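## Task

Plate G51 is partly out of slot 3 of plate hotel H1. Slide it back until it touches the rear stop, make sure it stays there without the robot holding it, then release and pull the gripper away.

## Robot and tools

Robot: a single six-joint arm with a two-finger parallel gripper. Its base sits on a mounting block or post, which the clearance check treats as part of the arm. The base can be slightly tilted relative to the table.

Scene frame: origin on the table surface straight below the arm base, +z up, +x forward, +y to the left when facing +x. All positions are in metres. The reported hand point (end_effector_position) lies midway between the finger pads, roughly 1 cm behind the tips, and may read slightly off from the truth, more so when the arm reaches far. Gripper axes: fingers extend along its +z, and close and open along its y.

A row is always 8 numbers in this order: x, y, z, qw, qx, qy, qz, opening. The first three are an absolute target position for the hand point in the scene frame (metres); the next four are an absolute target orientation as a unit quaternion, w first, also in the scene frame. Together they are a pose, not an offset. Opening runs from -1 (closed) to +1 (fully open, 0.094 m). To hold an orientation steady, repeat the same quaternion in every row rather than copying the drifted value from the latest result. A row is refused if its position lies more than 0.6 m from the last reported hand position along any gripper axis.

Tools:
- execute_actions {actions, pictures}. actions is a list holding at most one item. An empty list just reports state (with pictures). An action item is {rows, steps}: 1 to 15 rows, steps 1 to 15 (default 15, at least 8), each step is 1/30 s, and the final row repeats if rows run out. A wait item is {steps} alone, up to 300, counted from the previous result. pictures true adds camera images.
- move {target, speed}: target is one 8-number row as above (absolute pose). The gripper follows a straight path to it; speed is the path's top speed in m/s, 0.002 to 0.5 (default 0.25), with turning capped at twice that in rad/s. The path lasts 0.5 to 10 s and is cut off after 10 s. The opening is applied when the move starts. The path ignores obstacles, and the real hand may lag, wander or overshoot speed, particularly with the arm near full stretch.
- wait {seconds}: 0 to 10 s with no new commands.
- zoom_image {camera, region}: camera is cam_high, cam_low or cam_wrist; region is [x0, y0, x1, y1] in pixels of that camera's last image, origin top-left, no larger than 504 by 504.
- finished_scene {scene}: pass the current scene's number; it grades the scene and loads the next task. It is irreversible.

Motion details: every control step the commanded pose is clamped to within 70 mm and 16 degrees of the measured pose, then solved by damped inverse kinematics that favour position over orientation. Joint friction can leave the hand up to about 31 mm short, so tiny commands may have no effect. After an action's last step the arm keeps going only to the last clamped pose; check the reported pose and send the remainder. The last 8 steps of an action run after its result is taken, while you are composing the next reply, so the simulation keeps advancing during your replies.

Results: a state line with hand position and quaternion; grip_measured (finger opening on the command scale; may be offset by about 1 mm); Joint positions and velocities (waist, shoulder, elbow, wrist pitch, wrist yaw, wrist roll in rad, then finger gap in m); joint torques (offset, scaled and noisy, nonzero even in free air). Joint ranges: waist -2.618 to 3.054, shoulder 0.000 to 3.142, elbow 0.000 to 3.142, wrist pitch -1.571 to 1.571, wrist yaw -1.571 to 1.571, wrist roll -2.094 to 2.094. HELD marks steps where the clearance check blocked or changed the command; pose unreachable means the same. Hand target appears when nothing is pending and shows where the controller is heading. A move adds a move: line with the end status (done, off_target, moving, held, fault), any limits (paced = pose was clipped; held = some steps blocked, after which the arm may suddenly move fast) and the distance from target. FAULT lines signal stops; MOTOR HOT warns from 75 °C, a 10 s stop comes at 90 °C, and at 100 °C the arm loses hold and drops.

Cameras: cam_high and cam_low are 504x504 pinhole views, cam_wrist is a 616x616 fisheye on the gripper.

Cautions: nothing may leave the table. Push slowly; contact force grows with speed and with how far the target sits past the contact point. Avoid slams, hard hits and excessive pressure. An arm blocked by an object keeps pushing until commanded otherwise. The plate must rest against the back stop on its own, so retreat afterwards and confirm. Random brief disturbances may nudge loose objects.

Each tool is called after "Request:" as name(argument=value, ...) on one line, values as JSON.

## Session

Request:
execute_actions(actions=[])

Scene clock: 0.00 s of 7200.00 s.
end_effector_position=(+0.5561, -0.0029, +0.2979) grip_measured=+1.000 end_effector_quat_wxyz=(+0.542, -0.425, +0.701, -0.186)
Joint positions: [-0.346  2.319  1.153  1.029 -0.745 -0.205  0.094]
Joint velocities: [-0.022 -0.007  0.002 -0.022 -0.022  0.007  0.   ]
Joint torques (N m, as the arm reports them, + toward a larger angle): no reading
Hand target: +0.556, -0.003, +0.298; +0.542, -0.425, +0.701, -0.186

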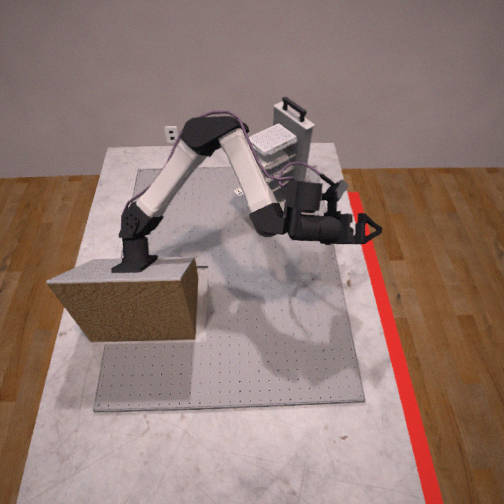

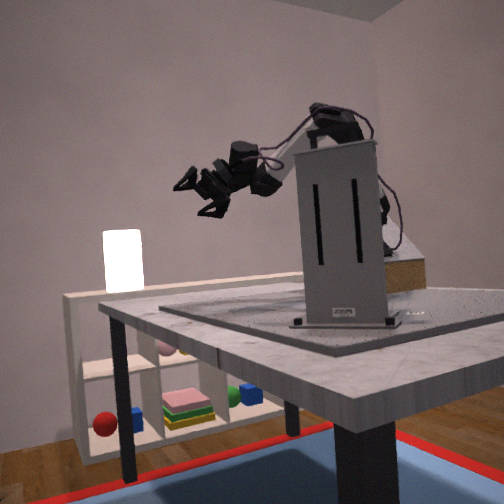

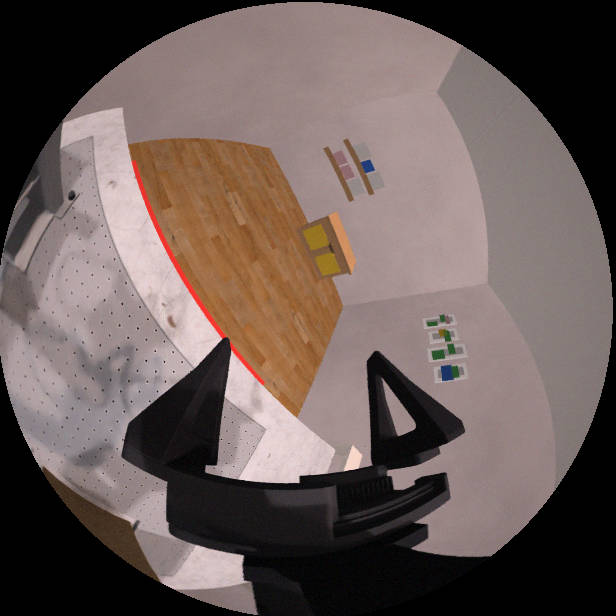

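Request:
move(target=[0.24,0.25,0.34,0.653,-0.271,0.653,0.271,0])

Request:
zoom_image(camera="cam_high", region=[170, 90, 340, 230])

Scene clock: 2.93 s of 7200.00 s.
end_effector_position=(+0.2472, +0.2558, +0.3452) grip_measured=+0.002 end_effector_quat_wxyz=(+0.654, -0.271, +0.659, +0.253)
Joint positions: [-0.126  0.975  0.028  1.578 -0.633  1.005  0.047]
Joint velocities: [-0.007  0.007 -0.002  0.007  0.037 -0.022  0.   ]
Joint torques (N m, as the arm reports them, + toward a larger angle): [-0.66 -0.51  3.18  1.    0.77  0.09]
Hand target: +0.243, +0.253, +0.340; +0.653, -0.263, +0.662, +0.257
Off the commanded pose: 0.011 m, 2 deg.
joint sent to its limit — the command would take joint 4 (wrist pitch) past its upper limit, so that joint was sent only as far as its limit.
Kept back: nothing.
move: off_target

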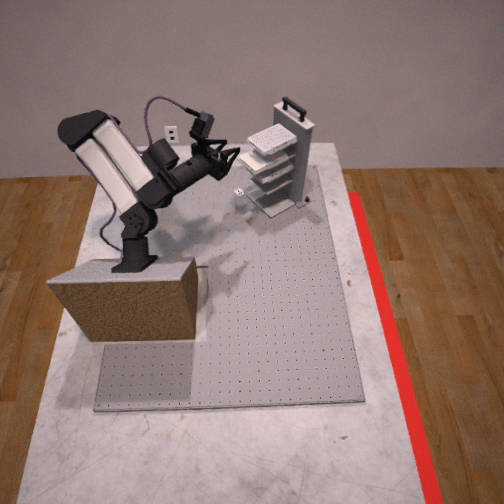

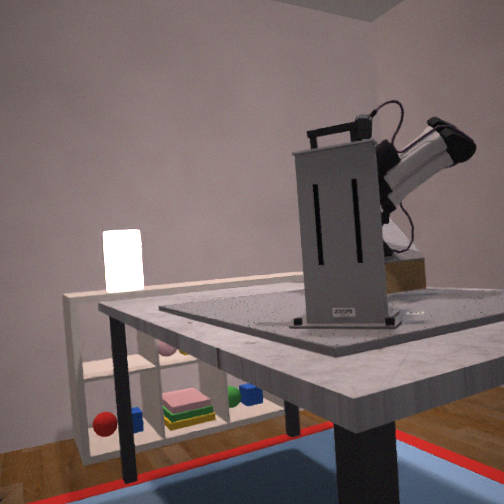

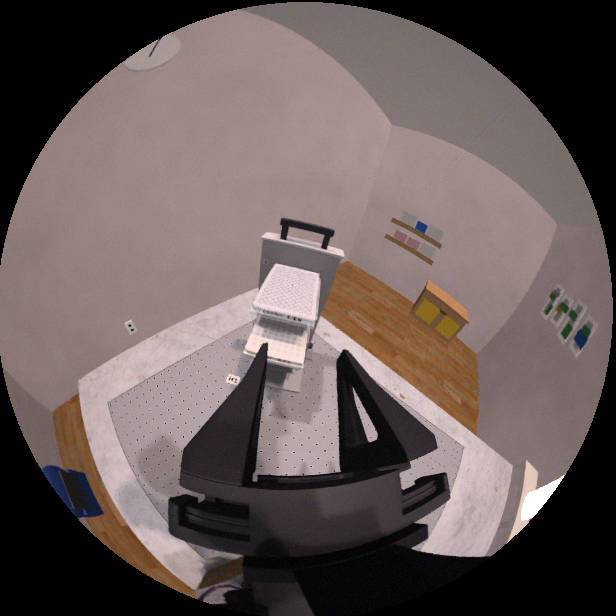

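Region (170, 90, 340, 230) of cam_high's 504x504 image, scaled by 2.965, with more detail than that image has; it fills the top 415 rows of this view, and the rest is white.

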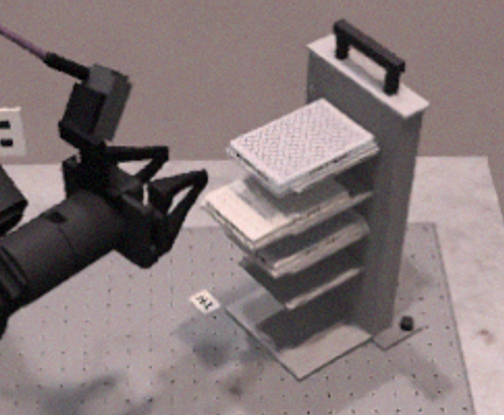

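Request:
move(target=[0.235,0.28,0.235,0.658,-0.259,0.658,0.259,0], speed=0.08)

Request:
zoom_image(camera="cam_high", region=[170, 90, 340, 230])

Scene clock: 5.70 s of 7200.00 s.
end_effector_position=(+0.2374, +0.2938, +0.2488) grip_measured=+0.002 end_effector_quat_wxyz=(+0.618, -0.248, +0.717, +0.206)
Joint positions: [0.625 0.829 0.028 1.124 0.019 0.612 0.047]
Joint velocities: [ 0.007 -0.017 -0.007  0.037 -0.007 -0.022  0.001]
Joint torques (N m, as the arm reports them, + toward a larger angle): [-0.3  -0.5   1.84  2.24  0.56  0.05]
Hand target: +0.236, +0.281, +0.235; +0.610, -0.243, +0.730, +0.191
Off the commanded pose: 0.020 m, 10 deg.
joint sent to its limit — the command would take joint 3 (elbow) past its lower limit, so that joint was sent only as far as its limit.
Kept back: nothing.
move: off_target

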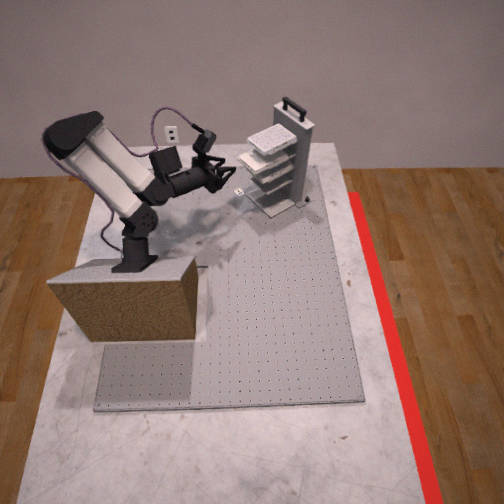

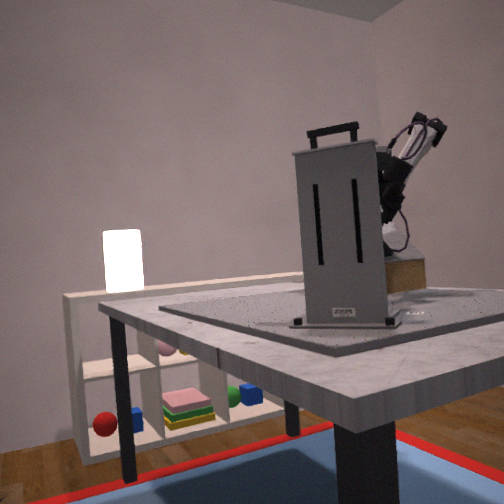

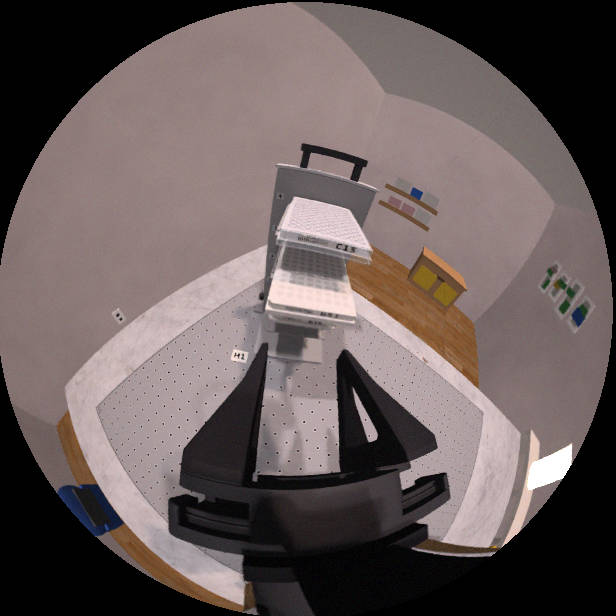

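Region (170, 90, 340, 230) of cam_high's 504x504 image, scaled by 2.965, with more detail than that image has; it fills the top 415 rows of this view, and the rest is white.

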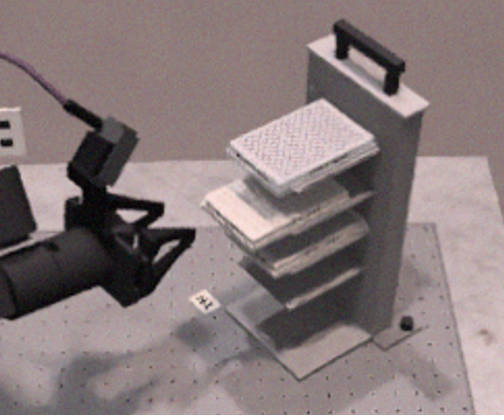

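Request:
move(target=[0.258,0.30,0.215,0.566,-0.291,0.738,0.223,0], speed=0.04)

Request:
zoom_image(camera="cam_high", region=[190, 110, 320, 210])

Scene clock: 8.37 s of 7200.00 s.
end_effector_position=(+0.2509, +0.2918, +0.2076) grip_measured=+0.002 end_effector_quat_wxyz=(+0.556, -0.289, +0.749, +0.215)
Joint positions: [ 0.553  1.213  0.048  1.423 -0.199  0.62   0.047]
Joint velocities: [-0.012  0.007 -0.007  0.037 -0.022 -0.066 -0.   ]
Joint torques (N m, as the arm reports them, + toward a larger angle): [-3.86 -1.65  5.54  2.25  0.39  0.11]
Hand target: +0.257, +0.300, +0.216; +0.566, -0.291, +0.738, +0.223
Off the commanded pose: 0.013 m, 2 deg.
Kept back: nothing.
move: off_target

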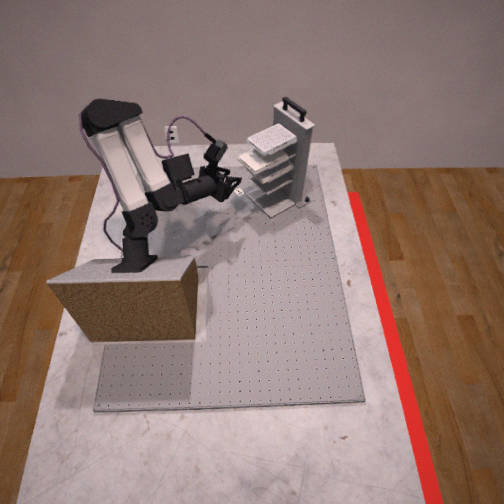

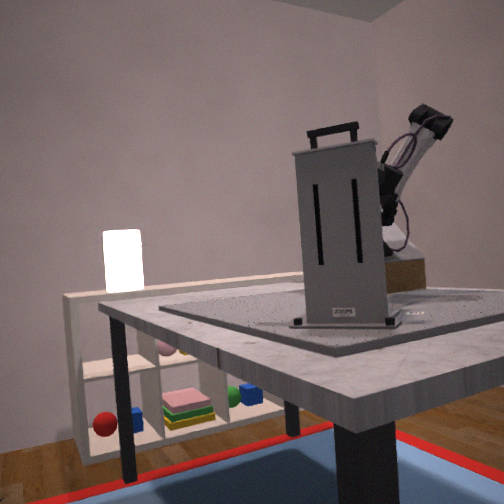

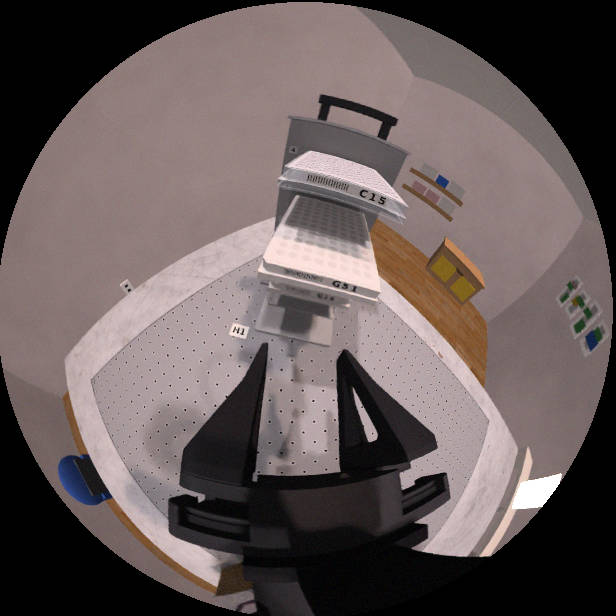

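Region (190, 110, 320, 210) of cam_high's 504x504 image, scaled by 3.877, with more detail than that image has; it fills the top 388 rows of this view, and the rest is white.

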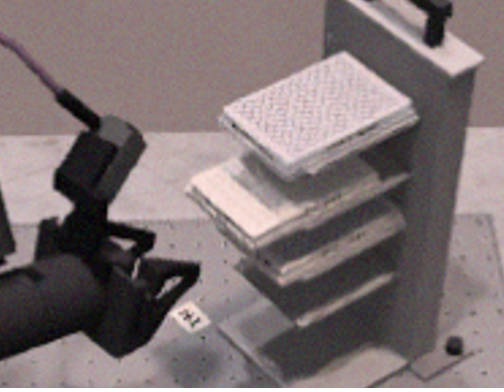

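Request:
move(target=[0.283,0.314,0.234,0.617,-0.258,0.709,0.224,0], speed=0.03)

Request:
zoom_image(camera="cam_high", region=[190, 110, 320, 210])

Scene clock: 11.50 s of 7200.00 s.
end_effector_position=(+0.2797, +0.3034, +0.2288) grip_measured=+0.002 end_effector_quat_wxyz=(+0.610, -0.258, +0.719, +0.212)
Joint positions: [ 0.553  1.312  0.138  1.5   -0.077  0.633  0.047]
Joint velocities: [-0.002  0.002 -0.007 -0.007 -0.022  0.007 -0.001]
Joint torques (N m, as the arm reports them, + toward a larger angle): [-2.14 -2.23  5.64  2.22  0.52  0.11]
Hand target: +0.283, +0.314, +0.234; +0.617, -0.258, +0.709, +0.224
Off the commanded pose: 0.012 m, 2 deg.
Kept back: nothing.
move: off_target

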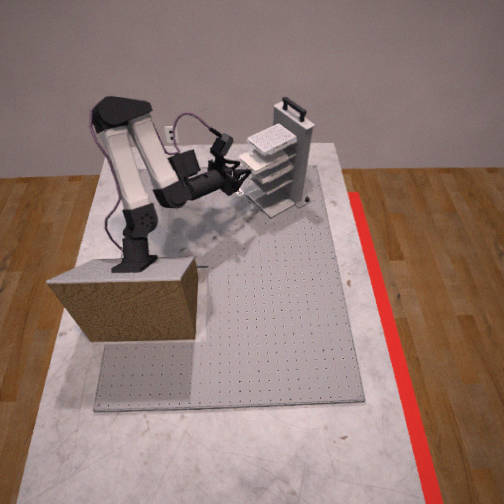

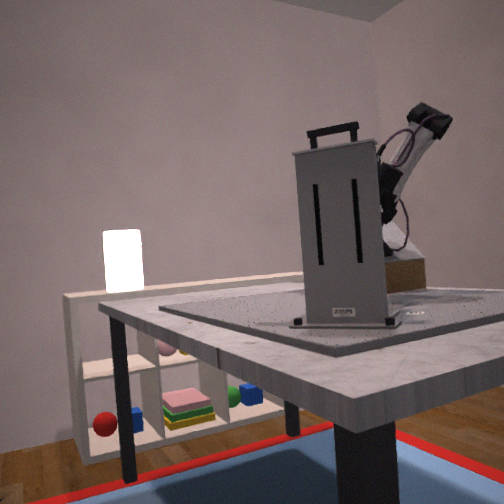

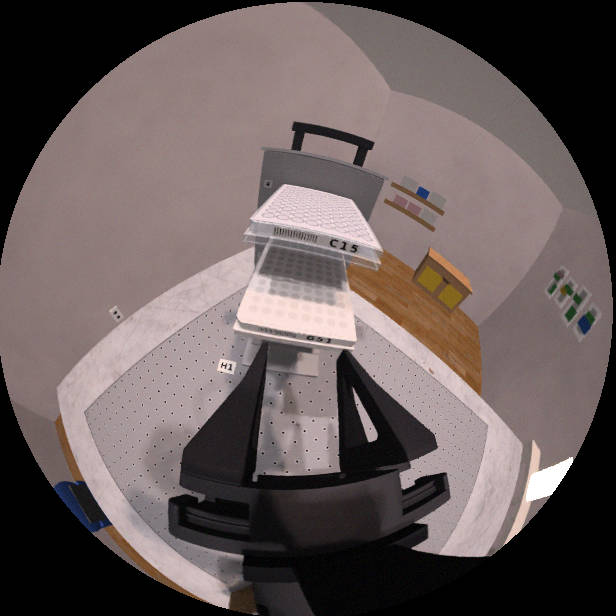

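Region (190, 110, 320, 210) of cam_high's 504x504 image, scaled by 3.877, with more detail than that image has; it fills the top 388 rows of this view, and the rest is white.

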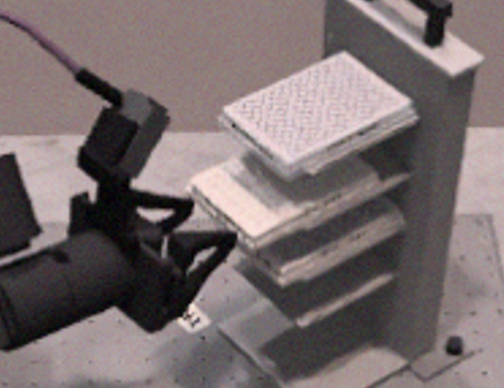

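Request:
move(target=[0.304,0.338,0.235,0.639,-0.256,0.685,0.239,0], speed=0.02)

Request:
zoom_image(camera="cam_high", region=[190, 110, 320, 210])

Scene clock: 14.53 s of 7200.00 s.
end_effector_position=(+0.3019, +0.3272, +0.2305) grip_measured=+0.002 end_effector_quat_wxyz=(+0.629, -0.251, +0.700, +0.225)
Joint positions: [ 0.587  1.439  0.258  1.56  -0.017  0.631  0.047]
Joint velocities: [-0.012 -0.007 -0.002 -0.037  0.007 -0.022 -0.001]
Joint torques (N m, as the arm reports them, + toward a larger angle): [-2.62 -3.16  5.56  2.26  0.56  0.01]
Hand target: +0.304, +0.338, +0.235; +0.637, -0.255, +0.689, +0.235
Off the commanded pose: 0.012 m, 3 deg.
joint sent to its limit — the command would take joint 4 (wrist pitch) past its upper limit, so that joint was sent only as far as its limit.
Kept back: nothing.
move: off_target

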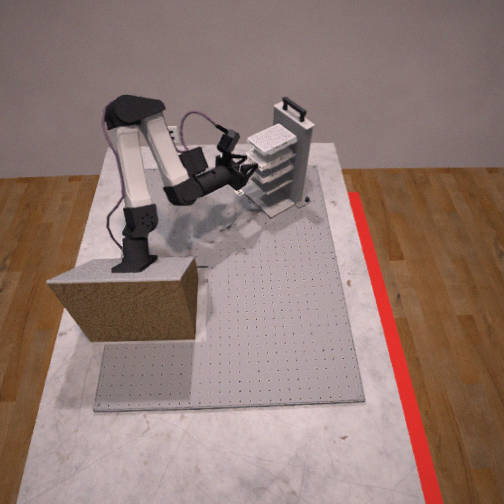

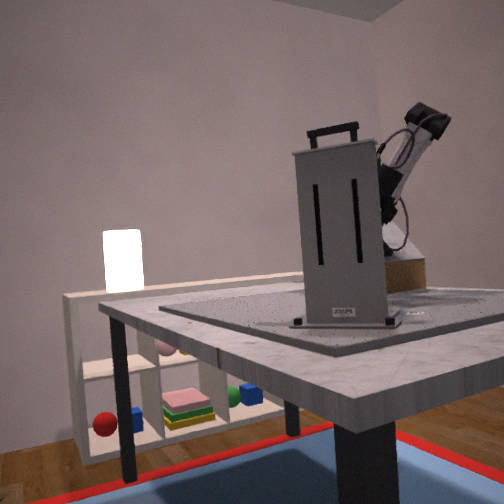

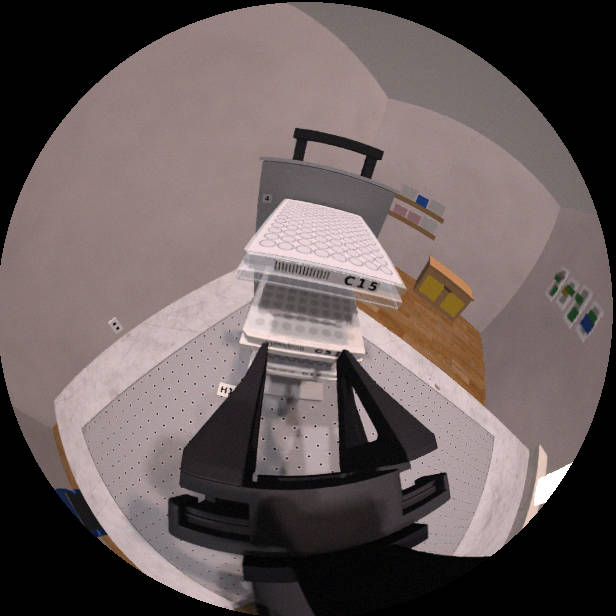

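Region (190, 110, 320, 210) of cam_high's 504x504 image, scaled by 3.877, with more detail than that image has; it fills the top 388 rows of this view, and the rest is white.

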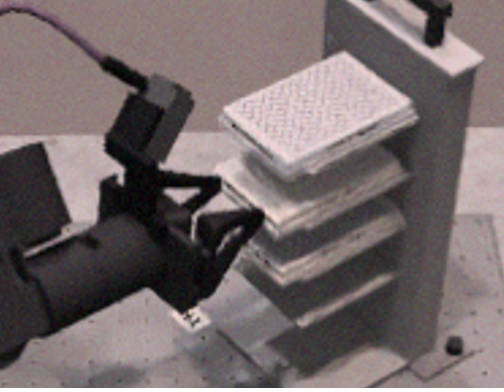

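Request:
move(target=[0.319,0.350,0.235,0.635,-0.254,0.691,0.233,0], speed=0.02)

Request:
zoom_image(camera="cam_high", region=[190, 110, 320, 210])

Scene clock: 16.43 s of 7200.00 s.
end_effector_position=(+0.3079, +0.3347, +0.2328) grip_measured=+0.002 end_effector_quat_wxyz=(+0.631, -0.252, +0.697, +0.227)
Joint positions: [ 0.587  1.442  0.295  1.534 -0.016  0.63   0.047]
Joint velocities: [-0.012 -0.002 -0.017 -0.037  0.066  0.022  0.001]
Joint torques (N m, as the arm reports them, + toward a larger angle): [-3.28 -2.54  8.72  1.76  0.52  0.03]
Hand target: +0.318, +0.349, +0.235; +0.635, -0.254, +0.691, +0.233
Off the commanded pose: 0.019 m, 1 deg.
Kept back: nothing.
move: off_target

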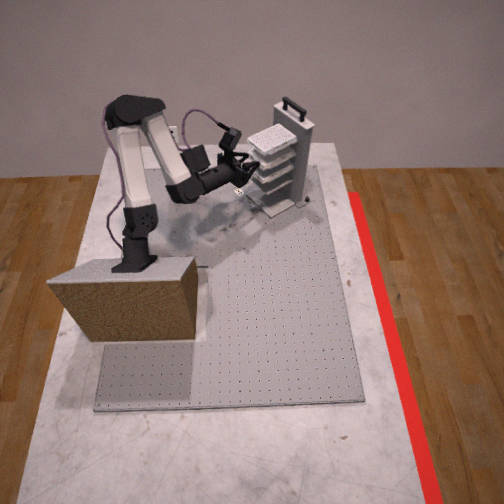

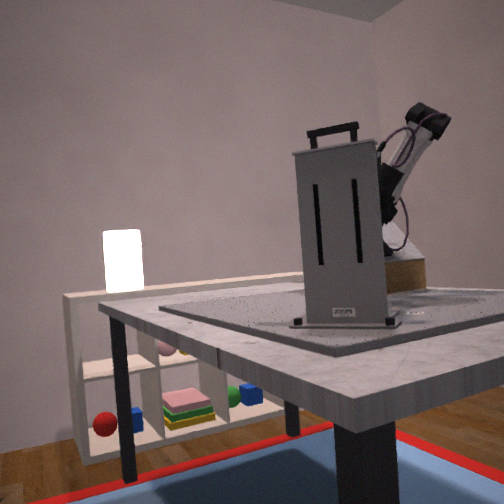

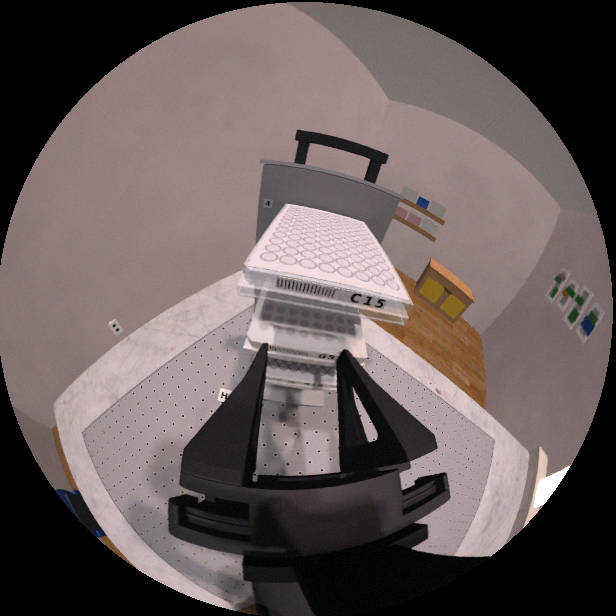

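Region (190, 110, 320, 210) of cam_high's 504x504 image, scaled by 3.877, with more detail than that image has; it fills the top 388 rows of this view, and the rest is white.

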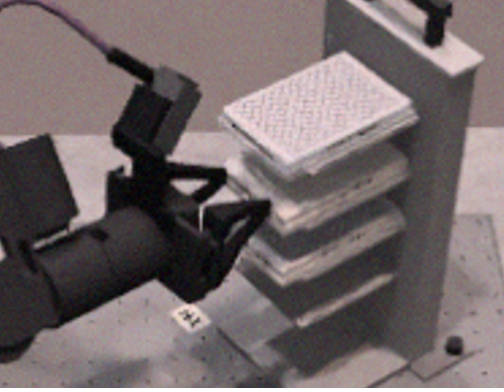

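Request:
move(target=[0.225,0.275,0.245,0.566,-0.291,0.738,0.223,0], speed=0.12)

Request:
finished_scene(scene=2)

Scene clock: 18.37 s of 7200.00 s.
end_effector_position=(+0.2296, +0.2913, +0.2513) grip_measured=+0.002 end_effector_quat_wxyz=(+0.569, -0.299, +0.731, +0.231)
Joint positions: [ 0.421  0.752  0.025  1.053 -0.326  0.662  0.047]
Joint velocities: [-0.007 -0.076 -0.012 -0.081 -0.081 -0.022  0.001]
Joint torques (N m, as the arm reports them, + toward a larger angle): [-2.47 -2.21  2.61  1.89  0.46  0.1 ]
Hand target: +0.228, +0.279, +0.244; +0.565, -0.290, +0.740, +0.222
Off the commanded pose: 0.018 m, 2 deg.
joint sent to its limit — the command would take joint 3 (elbow) past its lower limit, so that joint was sent only as far as its limit.
Kept back: nothing.
move: off_target

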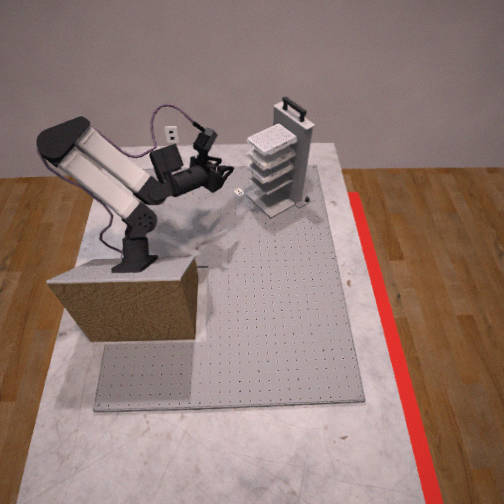

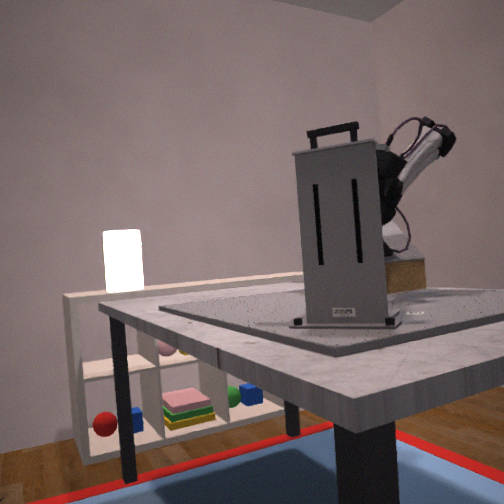

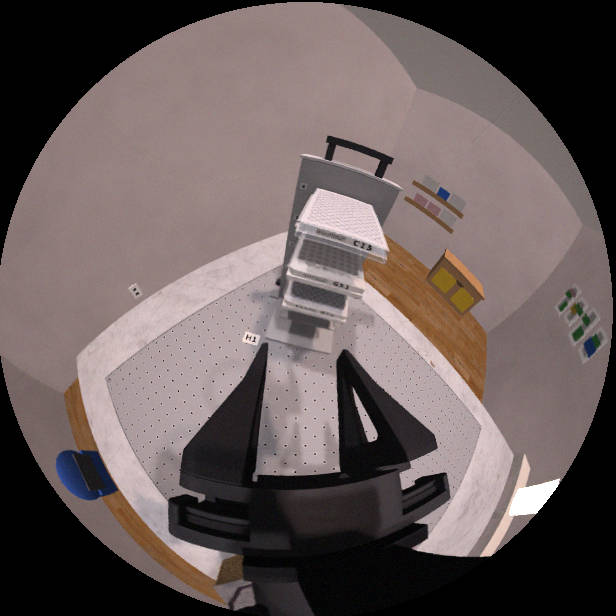

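The scene is finished: the task was done.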